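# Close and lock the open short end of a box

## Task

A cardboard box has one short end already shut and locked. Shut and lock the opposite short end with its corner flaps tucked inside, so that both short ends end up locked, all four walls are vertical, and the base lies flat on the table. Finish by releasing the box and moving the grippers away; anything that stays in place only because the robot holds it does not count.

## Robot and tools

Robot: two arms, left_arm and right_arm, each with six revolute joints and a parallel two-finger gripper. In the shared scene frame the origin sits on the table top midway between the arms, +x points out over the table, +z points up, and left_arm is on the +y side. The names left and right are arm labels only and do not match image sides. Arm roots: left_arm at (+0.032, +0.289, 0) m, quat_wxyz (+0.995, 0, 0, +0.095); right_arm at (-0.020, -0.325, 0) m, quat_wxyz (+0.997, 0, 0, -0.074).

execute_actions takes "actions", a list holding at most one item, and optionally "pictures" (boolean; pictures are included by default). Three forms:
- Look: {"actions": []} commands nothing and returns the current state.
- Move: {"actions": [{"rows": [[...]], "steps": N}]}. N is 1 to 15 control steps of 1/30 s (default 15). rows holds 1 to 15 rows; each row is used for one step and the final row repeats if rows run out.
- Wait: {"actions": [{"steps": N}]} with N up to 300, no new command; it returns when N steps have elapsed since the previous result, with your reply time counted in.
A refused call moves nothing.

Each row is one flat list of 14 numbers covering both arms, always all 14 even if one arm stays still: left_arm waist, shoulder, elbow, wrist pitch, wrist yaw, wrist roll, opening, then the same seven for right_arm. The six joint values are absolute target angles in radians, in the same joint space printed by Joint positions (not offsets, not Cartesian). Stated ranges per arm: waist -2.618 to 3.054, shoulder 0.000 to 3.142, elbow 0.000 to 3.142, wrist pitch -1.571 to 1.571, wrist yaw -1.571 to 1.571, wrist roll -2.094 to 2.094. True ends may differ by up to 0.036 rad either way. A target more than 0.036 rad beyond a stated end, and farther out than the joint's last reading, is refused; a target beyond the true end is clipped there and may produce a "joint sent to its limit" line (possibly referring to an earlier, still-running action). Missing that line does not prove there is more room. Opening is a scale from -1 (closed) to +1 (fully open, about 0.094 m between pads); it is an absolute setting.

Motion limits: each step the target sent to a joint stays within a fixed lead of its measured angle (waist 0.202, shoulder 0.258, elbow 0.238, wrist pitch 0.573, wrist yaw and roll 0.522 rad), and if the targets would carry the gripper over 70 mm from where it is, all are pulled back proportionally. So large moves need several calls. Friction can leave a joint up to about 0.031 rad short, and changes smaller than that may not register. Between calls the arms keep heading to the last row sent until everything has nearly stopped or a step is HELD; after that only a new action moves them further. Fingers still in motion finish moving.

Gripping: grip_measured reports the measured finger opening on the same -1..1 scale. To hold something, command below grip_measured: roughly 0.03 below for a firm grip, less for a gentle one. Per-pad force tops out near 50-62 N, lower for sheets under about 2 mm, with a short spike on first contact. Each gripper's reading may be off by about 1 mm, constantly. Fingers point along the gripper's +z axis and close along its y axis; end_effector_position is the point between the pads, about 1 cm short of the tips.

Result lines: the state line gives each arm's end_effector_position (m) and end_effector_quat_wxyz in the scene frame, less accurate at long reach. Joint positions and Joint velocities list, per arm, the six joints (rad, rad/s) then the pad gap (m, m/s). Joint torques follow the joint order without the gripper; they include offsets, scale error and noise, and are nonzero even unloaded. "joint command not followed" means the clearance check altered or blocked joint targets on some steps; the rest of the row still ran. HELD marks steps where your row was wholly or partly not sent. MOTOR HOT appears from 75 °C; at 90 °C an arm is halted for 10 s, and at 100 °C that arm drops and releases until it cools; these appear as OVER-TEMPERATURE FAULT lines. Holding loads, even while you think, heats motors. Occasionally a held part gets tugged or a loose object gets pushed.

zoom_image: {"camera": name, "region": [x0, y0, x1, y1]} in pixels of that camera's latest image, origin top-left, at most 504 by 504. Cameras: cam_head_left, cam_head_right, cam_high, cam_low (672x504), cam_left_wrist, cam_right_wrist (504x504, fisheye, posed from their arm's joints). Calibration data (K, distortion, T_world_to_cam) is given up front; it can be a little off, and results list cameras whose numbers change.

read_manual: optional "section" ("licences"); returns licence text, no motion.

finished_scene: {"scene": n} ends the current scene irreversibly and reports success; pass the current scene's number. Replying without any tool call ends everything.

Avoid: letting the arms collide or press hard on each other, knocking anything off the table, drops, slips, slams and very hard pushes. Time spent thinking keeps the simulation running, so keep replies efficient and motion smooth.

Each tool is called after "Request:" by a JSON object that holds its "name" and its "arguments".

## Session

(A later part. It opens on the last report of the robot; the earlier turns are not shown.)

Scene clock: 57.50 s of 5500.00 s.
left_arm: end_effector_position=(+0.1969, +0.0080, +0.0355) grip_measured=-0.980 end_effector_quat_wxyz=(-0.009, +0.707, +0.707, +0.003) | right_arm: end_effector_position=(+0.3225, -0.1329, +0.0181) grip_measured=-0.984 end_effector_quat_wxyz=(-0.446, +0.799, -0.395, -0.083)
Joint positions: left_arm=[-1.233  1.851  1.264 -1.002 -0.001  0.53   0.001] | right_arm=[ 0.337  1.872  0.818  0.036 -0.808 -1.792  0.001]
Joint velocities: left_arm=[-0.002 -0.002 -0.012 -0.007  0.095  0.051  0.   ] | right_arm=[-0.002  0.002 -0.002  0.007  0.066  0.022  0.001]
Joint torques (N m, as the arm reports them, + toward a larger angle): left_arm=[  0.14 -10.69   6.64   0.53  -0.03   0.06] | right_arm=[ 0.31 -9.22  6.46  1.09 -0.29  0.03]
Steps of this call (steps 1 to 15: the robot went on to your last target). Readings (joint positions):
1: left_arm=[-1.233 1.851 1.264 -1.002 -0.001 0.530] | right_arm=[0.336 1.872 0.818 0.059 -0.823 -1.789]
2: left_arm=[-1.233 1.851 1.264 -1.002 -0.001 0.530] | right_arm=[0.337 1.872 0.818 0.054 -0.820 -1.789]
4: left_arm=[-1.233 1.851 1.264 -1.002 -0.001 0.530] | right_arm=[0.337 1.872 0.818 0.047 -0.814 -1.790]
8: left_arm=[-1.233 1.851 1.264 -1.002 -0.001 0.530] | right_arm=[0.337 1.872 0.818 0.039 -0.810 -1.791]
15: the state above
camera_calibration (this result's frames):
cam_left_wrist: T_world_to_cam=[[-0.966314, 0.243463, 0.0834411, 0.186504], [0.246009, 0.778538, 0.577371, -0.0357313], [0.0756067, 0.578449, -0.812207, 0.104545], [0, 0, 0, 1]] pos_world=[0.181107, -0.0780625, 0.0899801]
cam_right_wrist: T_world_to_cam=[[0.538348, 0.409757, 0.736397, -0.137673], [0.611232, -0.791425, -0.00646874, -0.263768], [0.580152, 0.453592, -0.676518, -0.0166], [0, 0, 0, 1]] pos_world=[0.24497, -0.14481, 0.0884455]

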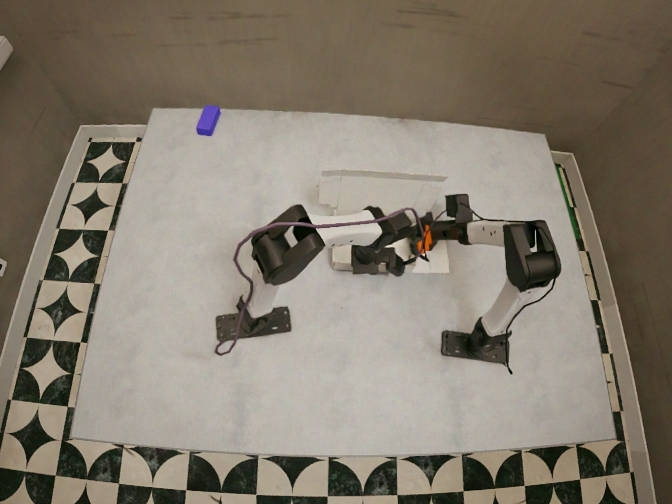

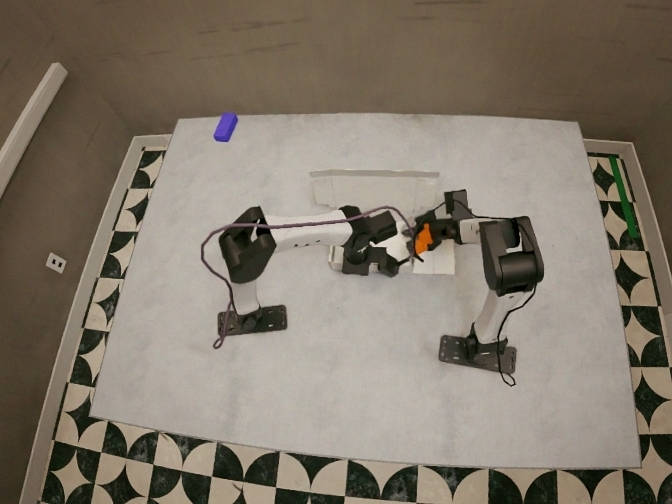

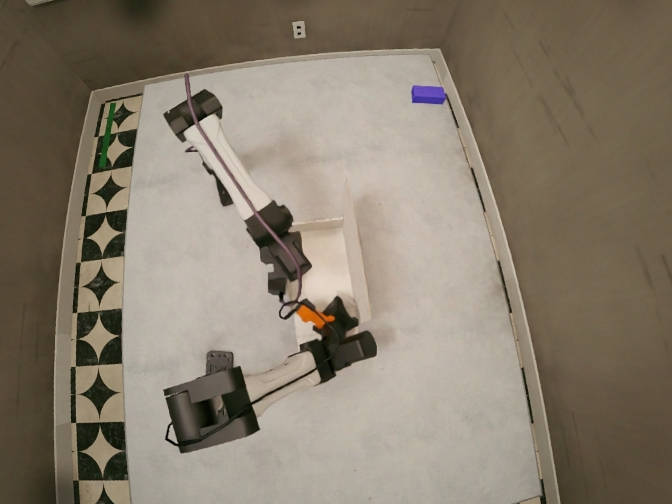

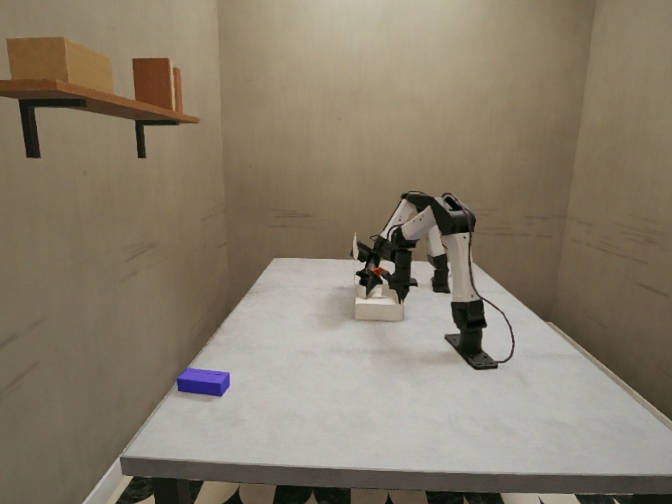

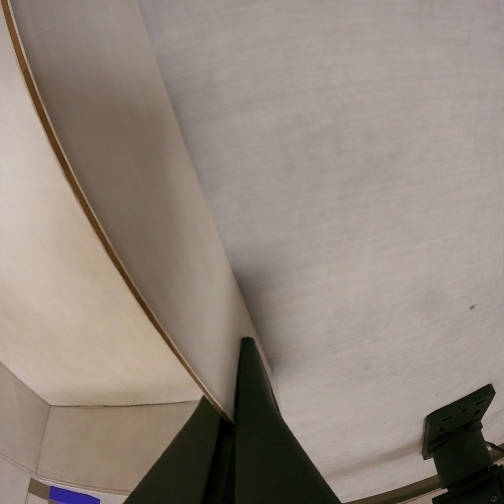

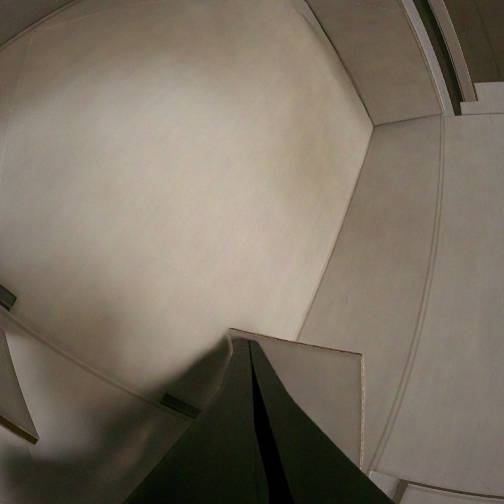

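Request:
{"name": "execute_actions", "arguments": {"actions": [{"rows":[[-1.23,1.853,1.255,-0.98,0,0.54,-1,0.34,1.88,0.84,0.15,-0.8,-1.8,-1]],"steps":15}]}}

Request:
{"name": "execute_actions", "arguments": {"actions": [{"steps":300}], "pictures": false}}

Request:
{"name": "execute_actions", "arguments": {"actions": [{"rows":[[-1.23,1.853,1.255,-0.98,0,0.54,-1,0.33,1.85,0.83,0.05,-0.8,-1.8,-1],[-1.23,1.853,1.255,-0.98,0,0.54,-1,0.31,1.83,0.83,-0.03,-0.8,-1.8,-1],[-1.23,1.853,1.255,-0.98,0,0.54,-1,0.28,1.81,0.83,-0.11,-0.8,-1.8,-1],[-1.23,1.853,1.255,-0.98,0,0.54,-1,0.24,1.79,0.83,-0.19,-0.8,-1.7,-1],[-1.23,1.853,1.255,-0.98,0,0.54,-1,0.2,1.77,0.83,-0.27,-0.8,-1.6,-1],[-1.23,1.853,1.255,-0.98,0,0.54,-1,0.15,1.75,0.85,-0.35,-0.85,-1.5,-1],[-1.23,1.853,1.255,-0.98,0,0.54,-1,0.1,1.75,0.85,-0.4,-0.9,-1.4,-1],[-1.23,1.853,1.255,-0.98,0,0.54,-1,0.04,1.75,0.85,-0.45,-0.95,-1.3,-1],[-1.23,1.853,1.255,-0.98,0,0.54,-1,-0.03,1.75,0.85,-0.5,-1,-1.2,-1],[-1.23,1.853,1.255,-0.98,0,0.54,-1,-0.1,1.75,0.86,-0.5,-1,-1.1,-1],[-1.23,1.853,1.255,-0.98,0,0.54,-1,-0.17,1.75,0.87,-0.5,-1,-1,-1],[-1.23,1.853,1.255,-0.98,0,0.54,-1,-0.26,1.78,0.87,-0.51,-1,-0.8,-1]],"steps":15}], "pictures": false}}

Request:
{"name": "execute_actions", "arguments": {"actions": [{"rows":[[-1.23,1.853,1.255,-0.98,0,0.54,-1,-0.26,1.82,0.87,-0.51,-1,0,-1],[-1.23,1.853,1.255,-0.98,0,0.54,-1,-0.26,1.85,0.87,-0.51,-1,0,-1],[-1.23,1.853,1.255,-0.98,0,0.54,-1,-0.26,1.88,0.87,-0.51,-1,0,-1],[-1.23,1.853,1.255,-0.98,0,0.54,-1,-0.26,1.91,0.87,-0.51,-1,0,-1]],"steps":15}]}}

Request:
{"name": "zoom_image", "arguments": {"camera": "cam_high", "region": [270,240,430,400]}}

Scene clock: 67.30 s of 5500.00 s.
left_arm: end_effector_position=(+0.1984, +0.0077, +0.0355) grip_measured=-0.980 end_effector_quat_wxyz=(-0.006, +0.705, +0.709, +0.006) | right_arm: end_effector_position=(+0.3346, -0.1311, +0.0254) grip_measured=-0.984 end_effector_quat_wxyz=(-0.464, +0.798, -0.379, -0.055)
Joint positions: left_arm=[-1.233  1.851  1.264 -0.999 -0.008  0.523  0.001] | right_arm=[ 0.337  1.873  0.818  0.111 -0.803 -1.792  0.001]
Joint velocities: left_arm=[-0.002  0.007 -0.007 -0.066  0.051 -0.037  0.001] | right_arm=[ 0.007 -0.007  0.012  0.007 -0.007 -0.022 -0.   ]
Joint torques (N m, as the arm reports them, + toward a larger angle): left_arm=[  0.18 -10.58   6.68   0.51   0.07   0.11] | right_arm=[ 0.34 -7.43  6.57  1.52 -0.32  0.04]
Steps of this call (steps 1 to 15: the robot went on to your last target; steps 16 to 90: nothing new was sent; then 6.30 s passed at rest; steps 91 to 105: all 15 steps of this action). Readings (joint positions):
91: left_arm=[-1.233 1.851 1.264 -1.002 -0.001 0.530] | right_arm=[0.337 1.872 0.818 0.045 -0.807 -1.792]
92: left_arm=[-1.233 1.851 1.264 -1.002 -0.002 0.530] | right_arm=[0.337 1.873 0.818 0.058 -0.806 -1.792]
94: left_arm=[-1.233 1.851 1.264 -1.001 -0.003 0.528] | right_arm=[0.337 1.873 0.818 0.081 -0.805 -1.792]
98: left_arm=[-1.233 1.851 1.264 -1.000 -0.006 0.525] | right_arm=[0.337 1.873 0.818 0.101 -0.804 -1.792]
105: the state above
camera_calibration (this result's frames):
cam_left_wrist: T_world_to_cam=[[-0.968751, 0.23618, 0.075768, 0.188811], [0.235538, 0.780224, 0.579458, -0.0339359], [0.0777403, 0.579197, -0.811472, 0.104091], [0, 0, 0, 1]] pos_world=[0.182812, -0.0784052, 0.089826]
cam_right_wrist: T_world_to_cam=[[0.483746, 0.40099, 0.777944, -0.134155], [0.608512, -0.792964, 0.0303432, -0.269934], [0.629049, 0.45871, -0.6276, -0.0364253], [0, 0, 0, 1]] pos_world=[0.252068, -0.143545, 0.0896953]

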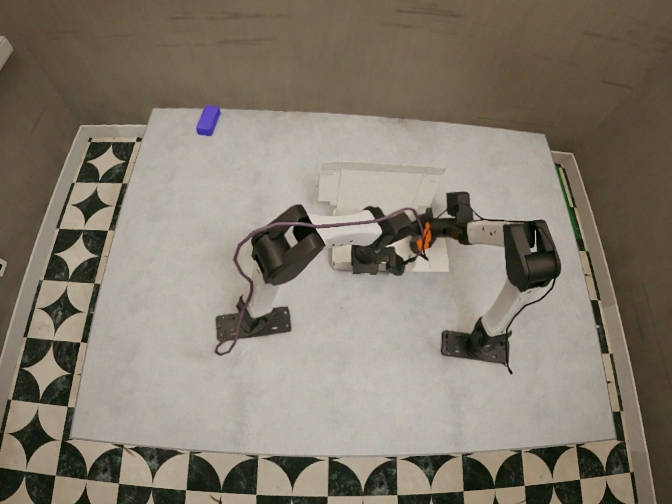

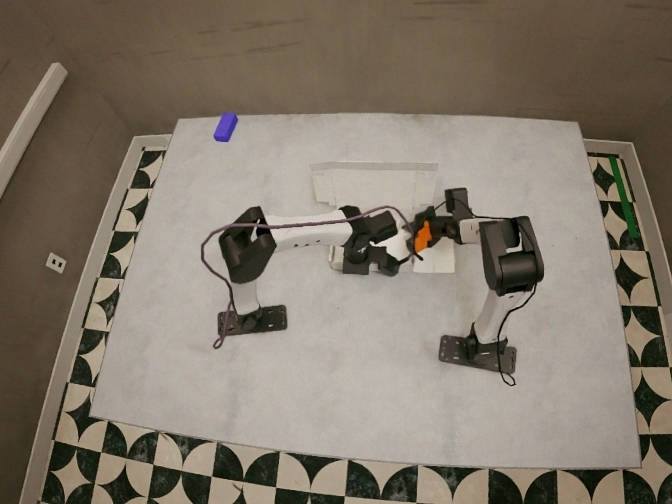

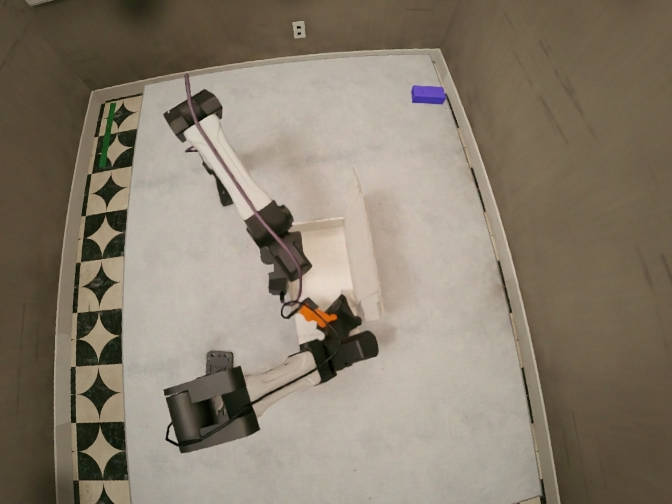

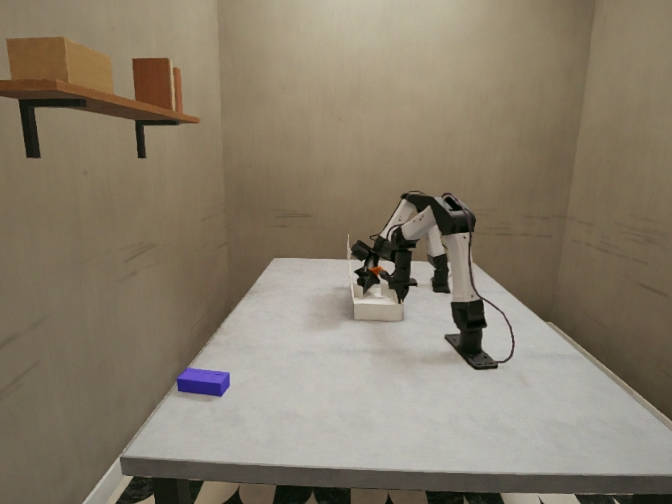

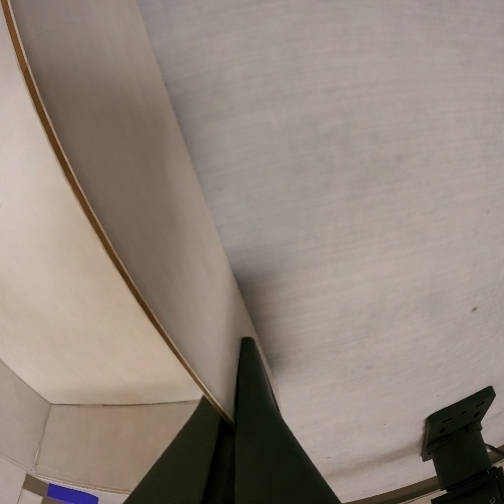

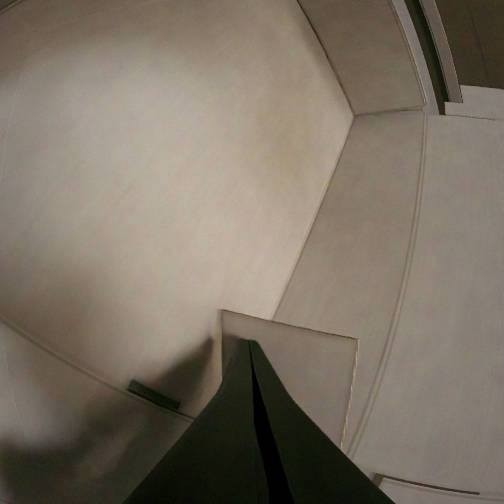

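Scene clock: 77.30 s of 5500.00 s.
left_arm: end_effector_position=(+0.1986, +0.0077, +0.0355) grip_measured=-0.980 end_effector_quat_wxyz=(-0.006, +0.704, +0.710, +0.006) | right_arm: end_effector_position=(+0.3349, -0.1310, +0.0256) grip_measured=-0.984 end_effector_quat_wxyz=(-0.465, +0.798, -0.379, -0.054)
Joint positions: left_arm=[-1.233  1.851  1.264 -0.998 -0.009  0.522  0.001] | right_arm=[ 0.337  1.873  0.818  0.113 -0.803 -1.792  0.001]
Joint velocities: left_arm=[ 0.012  0.012 -0.012  0.022  0.022  0.022 -0.001] | right_arm=[ 0.002  0.012 -0.002 -0.066  0.022  0.022 -0.002]
Joint torques (N m, as the arm reports them, + toward a larger angle): left_arm=[  0.08 -10.6    6.67   0.49   0.08   0.11] | right_arm=[ 0.32 -7.44  6.57  1.51 -0.31  0.05]
Steps of this call (steps 1 to 15: the robot went on to your last target; steps 16 to 90: nothing new was sent; then 7.00 s passed at rest). Readings (joint positions):
1: left_arm=[-1.233 1.851 1.264 -0.999 -0.008 0.522] | right_arm=[0.337 1.873 0.818 0.111 -0.803 -1.792]
2: left_arm=[-1.233 1.851 1.264 -0.999 -0.008 0.522] | right_arm=[0.337 1.873 0.818 0.112 -0.803 -1.792]
4: left_arm=[-1.233 1.851 1.264 -0.999 -0.008 0.522] | right_arm=[0.337 1.873 0.818 0.112 -0.803 -1.792]
8: left_arm=[-1.233 1.851 1.264 -0.998 -0.008 0.522] | right_arm=[0.337 1.873 0.818 0.112 -0.803 -1.792]
90: the state above
All arms were judged still, so your last target was given up. Only a new action makes them travel on or press farther. Fingers that are still opening or closing keep moving.

Scene clock: 77.80 s of 5500.00 s.
left_arm: end_effector_position=(+0.1986, +0.0077, +0.0355) grip_measured=-0.980 end_effector_quat_wxyz=(-0.006, +0.707, +0.708, +0.006) | right_arm: end_effector_position=(+0.3181, -0.3195, +0.0460) grip_measured=-0.984 end_effector_quat_wxyz=(+0.379, -0.324, +0.823, +0.274)
Joint positions: left_arm=[-1.233  1.851  1.264 -0.998 -0.009  0.528  0.001] | right_arm=[-0.264  1.768  0.854 -0.427 -0.954 -1.042  0.001]
Joint velocities: left_arm=[-0.007 -0.007  0.007  0.007  0.007  0.007 -0.001] | right_arm=[-0.73  -0.012 -0.002 -0.374 -0.11   1.59   0.001]
Joint torques (N m, as the arm reports them, + toward a larger angle): left_arm=[  0.19 -10.6    6.75   0.49   0.08   0.03] | right_arm=[ 4.51 -6.01  6.21  0.41 -0.69  0.11]
Steps of this call (steps 1 to 15: all 15 steps of this action). Readings (joint positions):
1: left_arm=[-1.233 1.851 1.264 -0.998 -0.009 0.522] | right_arm=[0.337 1.873 0.818 0.105 -0.803 -1.792]
2: left_arm=[-1.233 1.851 1.264 -0.998 -0.009 0.522] | right_arm=[0.335 1.869 0.818 0.085 -0.802 -1.792]
4: left_arm=[-1.233 1.851 1.264 -0.998 -0.009 0.522] | right_arm=[0.312 1.849 0.818 0.005 -0.803 -1.781]
8: left_arm=[-1.233 1.851 1.264 -0.998 -0.009 0.524] | right_arm=[0.152 1.780 0.825 -0.213 -0.844 -1.591]
15: the state above

Scene clock: 78.30 s of 5500.00 s.
left_arm: end_effector_position=(+0.1986, +0.0077, +0.0355) grip_measured=-0.980 end_effector_quat_wxyz=(-0.006, +0.707, +0.707, +0.006) | right_arm: end_effector_position=(+0.2962, -0.3078, +0.0091) grip_measured=-0.984 end_effector_quat_wxyz=(+0.118, +0.150, +0.867, +0.460)
Joint positions: left_arm=[-1.233  1.851  1.264 -0.998 -0.009  0.529  0.001] | right_arm=[-0.269  1.915  0.854 -0.5   -0.99  -0.068  0.001]
Joint velocities: left_arm=[-0.017  0.007  0.002  0.007 -0.022  0.022  0.   ] | right_arm=[-0.002 -0.027  0.017 -0.022 -0.125  0.418  0.   ]
Joint torques (N m, as the arm reports them, + toward a larger angle): left_arm=[ -0.03 -10.69   6.66   0.5    0.07   0.06] | right_arm=[ 0.64 -7.9   5.31  0.23 -0.5   0.15]
Steps of this call (steps 1 to 15: all 15 steps of this action). Readings (joint positions):
1: left_arm=[-1.233 1.851 1.264 -0.998 -0.009 0.529] | right_arm=[-0.279 1.772 0.854 -0.440 -0.959 -0.955]
2: left_arm=[-1.233 1.851 1.264 -0.998 -0.009 0.529] | right_arm=[-0.280 1.783 0.854 -0.449 -0.967 -0.856]
4: left_arm=[-1.233 1.851 1.264 -0.998 -0.009 0.529] | right_arm=[-0.273 1.830 0.854 -0.464 -0.979 -0.661]
8: left_arm=[-1.233 1.851 1.264 -0.998 -0.009 0.529] | right_arm=[-0.269 1.913 0.854 -0.491 -0.986 -0.300]
15: the state above
camera_calibration (this result's frames):
cam_left_wrist: T_world_to_cam=[[-0.967252, 0.242464, 0.0750654, 0.188649], [0.240173, 0.778648, 0.579676, -0.0348778], [0.0821008, 0.578721, -0.811382, 0.103222], [0, 0, 0, 1]] pos_world=[0.182373, -0.0783196, 0.0898093]
cam_right_wrist: T_world_to_cam=[[0.0603765, -0.597226, -0.799797, -0.199545], [-0.987463, -0.152811, 0.0395642, 0.283474], [-0.145847, 0.787382, -0.598965, 0.389009], [0, 0, 0, 1]] pos_world=[0.348704, -0.382154, 0.0621919]

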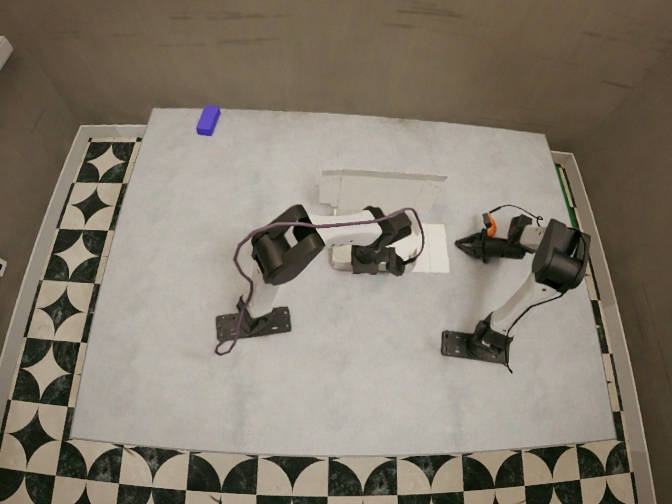

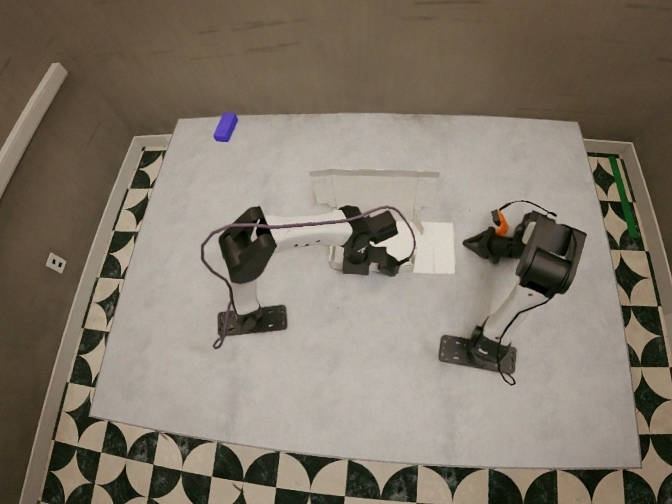

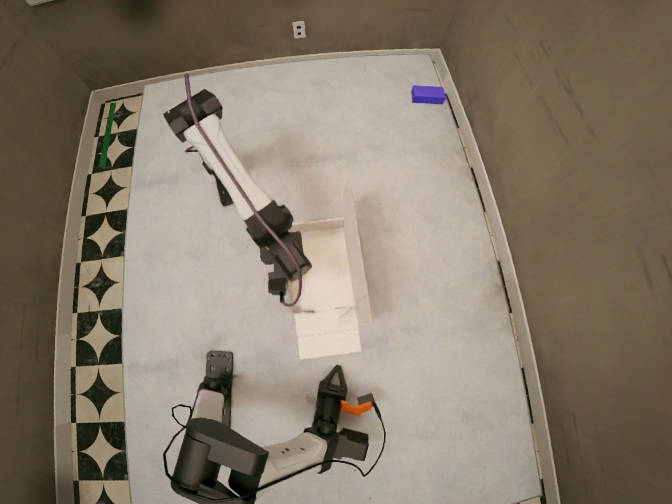

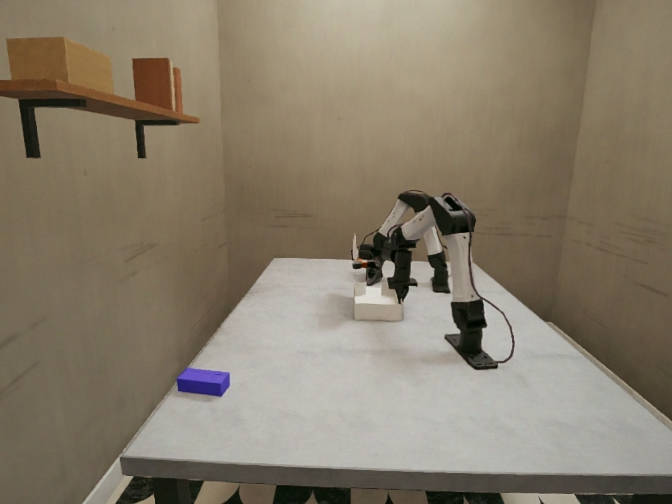

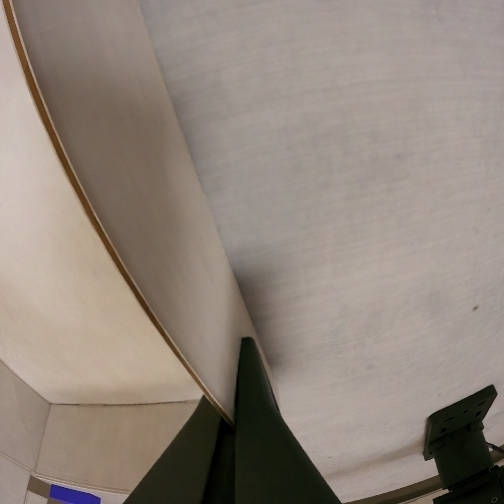

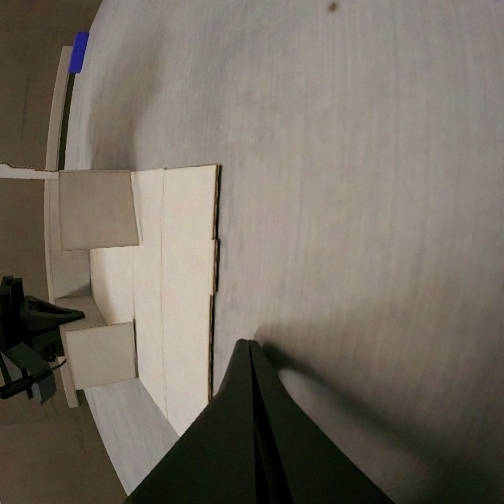

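Region (270, 240, 430, 400) of cam_high's 672x504 image, scaled by 3.150, with more detail than that image has.

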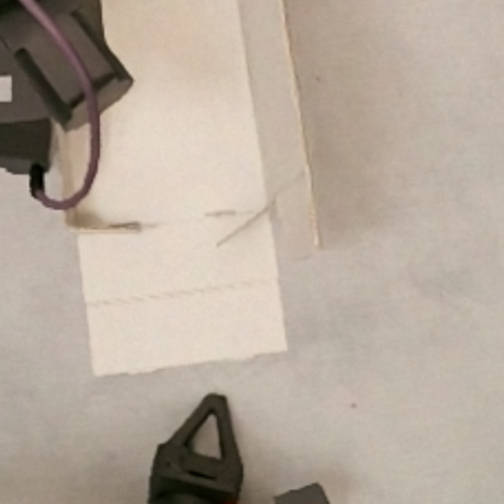

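Request:
{"name": "execute_actions", "arguments": {"actions": [{"rows":[[-1.23,1.853,1.255,-0.98,0,0.54,-1,-0.15,1.4,0.8,-0.2,-0.8,-0.5,-1],[-1.23,1.853,1.255,-0.98,0,0.54,-1,-0.15,1.4,0.8,-0.2,-0.8,-0.5,-1],[-1.23,1.853,1.255,-0.98,0,0.54,-1,-0.15,1.4,0.8,-0.2,-0.8,-0.5,-1],[-1.23,1.853,1.255,-0.98,0,0.54,-1,-0.15,1.4,0.8,-0.2,-0.8,-0.5,-1],[-1.23,1.853,1.255,-0.98,0,0.54,-1,-0.15,1.4,0.8,-0.2,-0.8,-0.5,-1],[-1.23,1.853,1.255,-0.98,0,0.54,-1,0,1.4,0.65,0,0,-1.3,-1]],"steps":15}], "pictures": false}}

Request:
{"name": "execute_actions", "arguments": {"actions": [{"rows":[[-1.23,1.853,1.255,-0.98,0,0.54,-1,0.3,1.54,0.63,0,0,-1.3,-1]],"steps":15}], "pictures": false}}

Request:
{"name": "execute_actions", "arguments": {"actions": [{"rows":[[-1.23,1.853,1.255,-0.98,0,0.54,-1,0.34,1.54,0.64,0,0,-1.3,-1],[-1.23,1.853,1.255,-0.98,0,0.54,-1,0.38,1.54,0.64,0,0,-1.3,-1],[-1.23,1.853,1.255,-0.98,0,0.54,-1,0.42,1.54,0.64,0,0,-1.3,-1],[-1.23,1.853,1.255,-0.98,0,0.54,-1,0.46,1.54,0.66,0,0,-1.3,-1],[-1.23,1.853,1.255,-0.98,0,0.54,-1,0.49,1.555,0.675,0,0,-1.3,-1],[-1.23,1.853,1.255,-0.98,0,0.54,-1,0.52,1.57,0.69,0,0,-1.3,-1],[-1.23,1.853,1.255,-0.98,0,0.54,-1,0.55,1.585,0.705,0,0,-1.3,-1],[-1.23,1.853,1.255,-0.98,0,0.54,-1,0.58,1.6,0.72,0,0,-1.3,-1],[-1.23,1.853,1.255,-0.98,0,0.54,-1,0.61,1.62,0.74,0,0,-1.3,-1],[-1.23,1.853,1.255,-0.98,0,0.54,-1,0.63,1.64,0.76,0,0,-1.3,-1],[-1.23,1.853,1.255,-0.98,0,0.54,-1,0.65,1.665,0.79,0,0,-1.3,-1],[-1.23,1.853,1.255,-0.98,0,0.54,-1,0.66,1.69,0.82,0,0,-1.3,-1],[-1.23,1.853,1.255,-0.98,0,0.54,-1,0.66,1.715,0.85,0,0,-1.3,-1],[-1.23,1.853,1.255,-0.98,0,0.54,-1,0.66,1.74,0.88,0,0,-1.3,-1]],"steps":15}], "pictures": false}}

Request:
{"name": "execute_actions", "arguments": {"actions": [{"steps":15}]}}

Scene clock: 98.80 s of 5500.00 s.
left_arm: end_effector_position=(+0.1986, +0.0077, +0.0355) grip_measured=-0.980 end_effector_quat_wxyz=(-0.006, +0.707, +0.707, +0.006) | right_arm: end_effector_position=(+0.3491, -0.3541, +0.0836) grip_measured=-0.984 end_effector_quat_wxyz=(+0.349, -0.457, +0.799, -0.177)
Joint positions: left_arm=[-1.233  1.851  1.264 -0.998 -0.009  0.529  0.001] | right_arm=[ 0.005  1.392  0.662 -0.047 -0.137 -1.124  0.001]
Joint velocities: left_arm=[ 0.012 -0.012  0.022 -0.007 -0.066  0.022  0.   ] | right_arm=[-0.017  0.032 -0.071  0.051  0.96  -1.106  0.001]
Joint torques (N m, as the arm reports them, + toward a larger angle): left_arm=[  0.08 -10.68   6.73   0.52   0.08   0.08] | right_arm=[-0.46 -4.43  5.77  1.88 -0.11  0.05]
Steps of this call (steps 1 to 30: the robot went on to your last target; steps 31 to 90: nothing new was sent; then 17.00 s passed at rest; steps 91 to 105: all 15 steps of this action). Readings (joint positions):
91: left_arm=[-1.233 1.851 1.264 -0.998 -0.009 0.529] | right_arm=[-0.258 1.889 0.840 -0.466 -0.965 -0.075]
92: left_arm=[-1.233 1.851 1.264 -0.998 -0.009 0.529] | right_arm=[-0.232 1.830 0.814 -0.422 -0.923 -0.156]
94: left_arm=[-1.233 1.851 1.264 -0.998 -0.009 0.529] | right_arm=[-0.174 1.683 0.801 -0.366 -0.880 -0.266]
98: left_arm=[-1.233 1.851 1.264 -0.998 -0.009 0.529] | right_arm=[-0.048 1.405 0.730 -0.152 -0.599 -0.584]
105: the state above

Scene clock: 99.30 s of 5500.00 s.
left_arm: end_effector_position=(+0.1986, +0.0077, +0.0355) grip_measured=-0.980 end_effector_quat_wxyz=(-0.006, +0.707, +0.707, +0.006) | right_arm: end_effector_position=(+0.3335, -0.2652, +0.0243) grip_measured=-0.984 end_effector_quat_wxyz=(-0.271, +0.629, -0.709, +0.164)
Joint positions: left_arm=[-1.233  1.851  1.264 -0.998 -0.009  0.529  0.001] | right_arm=[ 0.309  1.546  0.635 -0.015 -0.011 -1.286  0.001]
Joint velocities: left_arm=[-0.022  0.007  0.022 -0.081  0.022 -0.051  0.   ] | right_arm=[-0.017  0.012 -0.002  0.007  0.051 -0.095 -0.001]
Joint torques (N m, as the arm reports them, + toward a larger angle): left_arm=[  0.18 -10.56   6.7    0.51   0.06   0.05] | right_arm=[-0.8  -6.05  5.33  1.49  0.02  0.04]
Steps of this call (steps 1 to 15: all 15 steps of this action). Readings (joint positions):
1: left_arm=[-1.233 1.851 1.264 -0.998 -0.009 0.529] | right_arm=[0.026 1.406 0.660 -0.038 -0.098 -1.157]
2: left_arm=[-1.233 1.851 1.264 -0.998 -0.009 0.529] | right_arm=[0.079 1.437 0.660 -0.017 -0.070 -1.182]
4: left_arm=[-1.233 1.851 1.264 -0.998 -0.009 0.529] | right_arm=[0.211 1.508 0.658 -0.008 -0.046 -1.222]
8: left_arm=[-1.233 1.851 1.264 -0.998 -0.009 0.529] | right_arm=[0.311 1.546 0.635 -0.017 -0.037 -1.265]
15: the state above

Scene clock: 99.80 s of 5500.00 s.
left_arm: end_effector_position=(+0.1986, +0.0077, +0.0355) grip_measured=-0.980 end_effector_quat_wxyz=(-0.006, +0.707, +0.707, +0.006) | right_arm: end_effector_position=(+0.3404, -0.1249, +0.0329) grip_measured=-0.984 end_effector_quat_wxyz=(-0.306, +0.739, -0.587, +0.128)
Joint positions: left_arm=[-1.233  1.851  1.264 -0.998 -0.009  0.529  0.001] | right_arm=[ 0.654  1.708  0.829 -0.016  0.001 -1.292  0.001]
Joint velocities: left_arm=[-0.017  0.002 -0.007  0.007  0.081  0.007 -0.001] | right_arm=[ 0.056  0.584  0.623  0.081 -0.051  0.007 -0.   ]
Joint torques (N m, as the arm reports them, + toward a larger angle): left_arm=[  0.18 -10.65   6.73   0.5    0.07   0.02] | right_arm=[ 0.05 -7.63  6.69  1.44 -0.08  0.03]
Steps of this call (steps 1 to 15: all 15 steps of this action). Readings (joint positions):
1: left_arm=[-1.233 1.851 1.264 -0.998 -0.009 0.529] | right_arm=[0.311 1.546 0.635 -0.015 -0.009 -1.287]
2: left_arm=[-1.233 1.851 1.264 -0.998 -0.009 0.529] | right_arm=[0.321 1.546 0.635 -0.015 -0.005 -1.288]
4: left_arm=[-1.233 1.851 1.264 -0.998 -0.009 0.529] | right_arm=[0.374 1.546 0.635 -0.015 0.002 -1.289]
8: left_arm=[-1.233 1.851 1.264 -0.998 -0.009 0.529] | right_arm=[0.521 1.564 0.669 -0.015 0.001 -1.291]
15: the state above

Scene clock: 100.30 s of 5500.00 s.
left_arm: end_effector_position=(+0.1986, +0.0077, +0.0355) grip_measured=-0.980 end_effector_quat_wxyz=(-0.006, +0.707, +0.707, +0.006) | right_arm: end_effector_position=(+0.3466, -0.1211, +0.0328) grip_measured=-0.984 end_effector_quat_wxyz=(-0.308, +0.738, -0.586, +0.128)
Joint positions: left_arm=[-1.233  1.851  1.264 -0.998 -0.009  0.529  0.001] | right_arm=[ 0.655  1.732  0.855 -0.014  0.001 -1.292  0.001]
Joint velocities: left_arm=[-0.007 -0.002 -0.027 -0.037 -0.066  0.022 -0.001] | right_arm=[-0.007  0.002 -0.012 -0.037 -0.022 -0.007  0.001]
Joint torques (N m, as the arm reports them, + toward a larger angle): left_arm=[  0.2  -10.61   6.8    0.49   0.08   0.07] | right_arm=[ 0.43 -6.99  7.63  1.53 -0.07  0.03]
Steps of this call (steps 1 to 15: the robot went on to your last target). Readings (joint positions):
1: left_arm=[-1.233 1.851 1.264 -0.998 -0.009 0.529] | right_arm=[0.655 1.723 0.845 -0.014 0.001 -1.292]
2: left_arm=[-1.233 1.851 1.264 -0.998 -0.009 0.529] | right_arm=[0.655 1.730 0.853 -0.014 0.001 -1.292]
4: left_arm=[-1.233 1.851 1.264 -0.998 -0.009 0.529] | right_arm=[0.655 1.732 0.855 -0.014 0.001 -1.292]
8: left_arm=[-1.233 1.851 1.264 -0.998 -0.009 0.529] | right_arm=[0.655 1.732 0.855 -0.014 0.001 -1.292]
15: the state above
camera_calibration (this result's frames):
cam_left_wrist: T_world_to_cam=[[-0.967252, 0.242464, 0.0750654, 0.188649], [0.240173, 0.778648, 0.579676, -0.0348778], [0.0821008, 0.578721, -0.811382, 0.103222], [0, 0, 0, 1]] pos_world=[0.182373, -0.0783196, 0.0898093]
cam_right_wrist: T_world_to_cam=[[0.70761, 0.33175, 0.623883, -0.230593], [0.132919, -0.929665, 0.343593, -0.13154], [0.693989, -0.160204, -0.701936, -0.138954], [0, 0, 0, 1]] pos_world=[0.277087, -0.0680498, 0.0915222]

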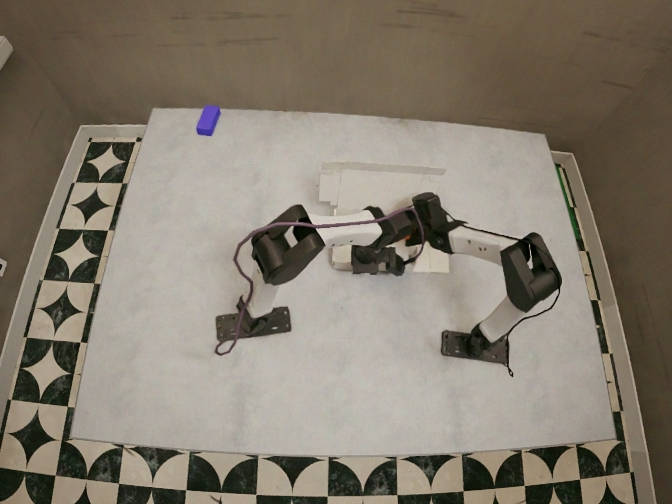

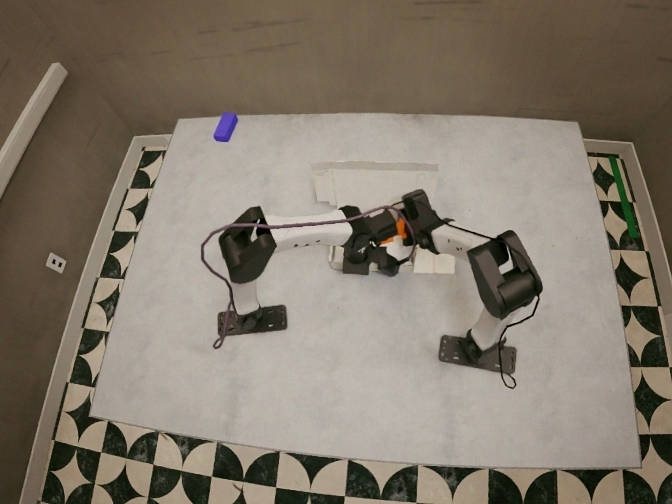

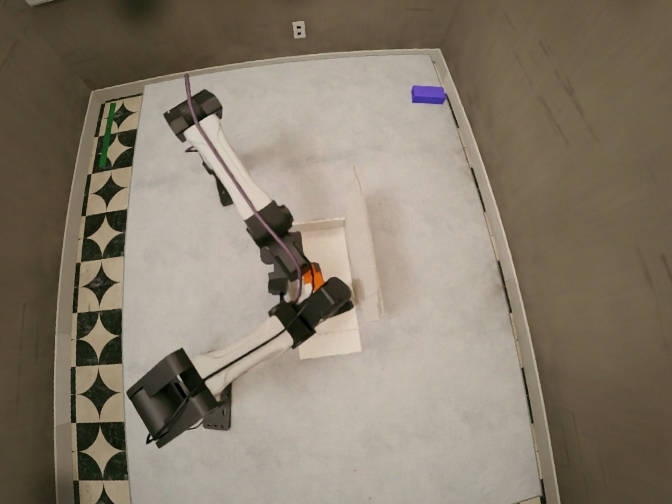

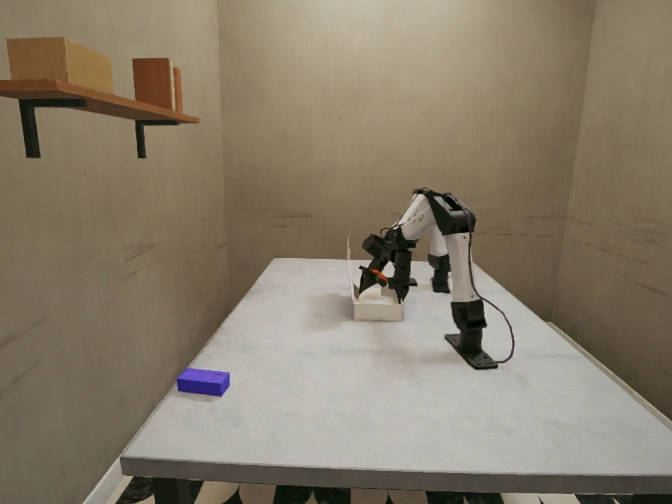

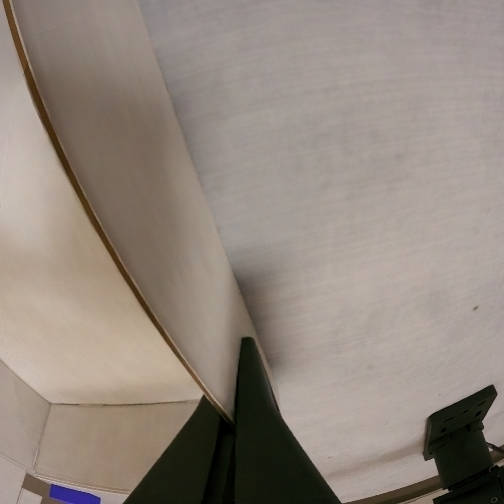

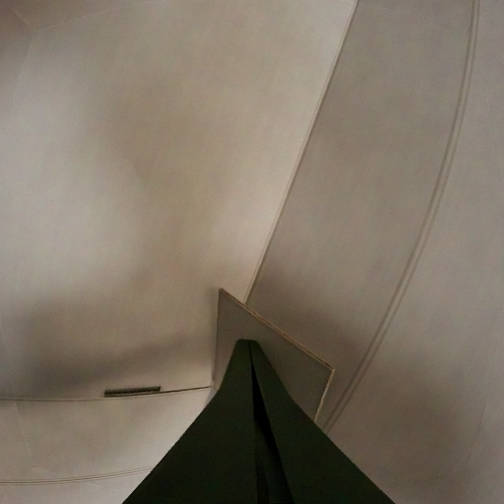

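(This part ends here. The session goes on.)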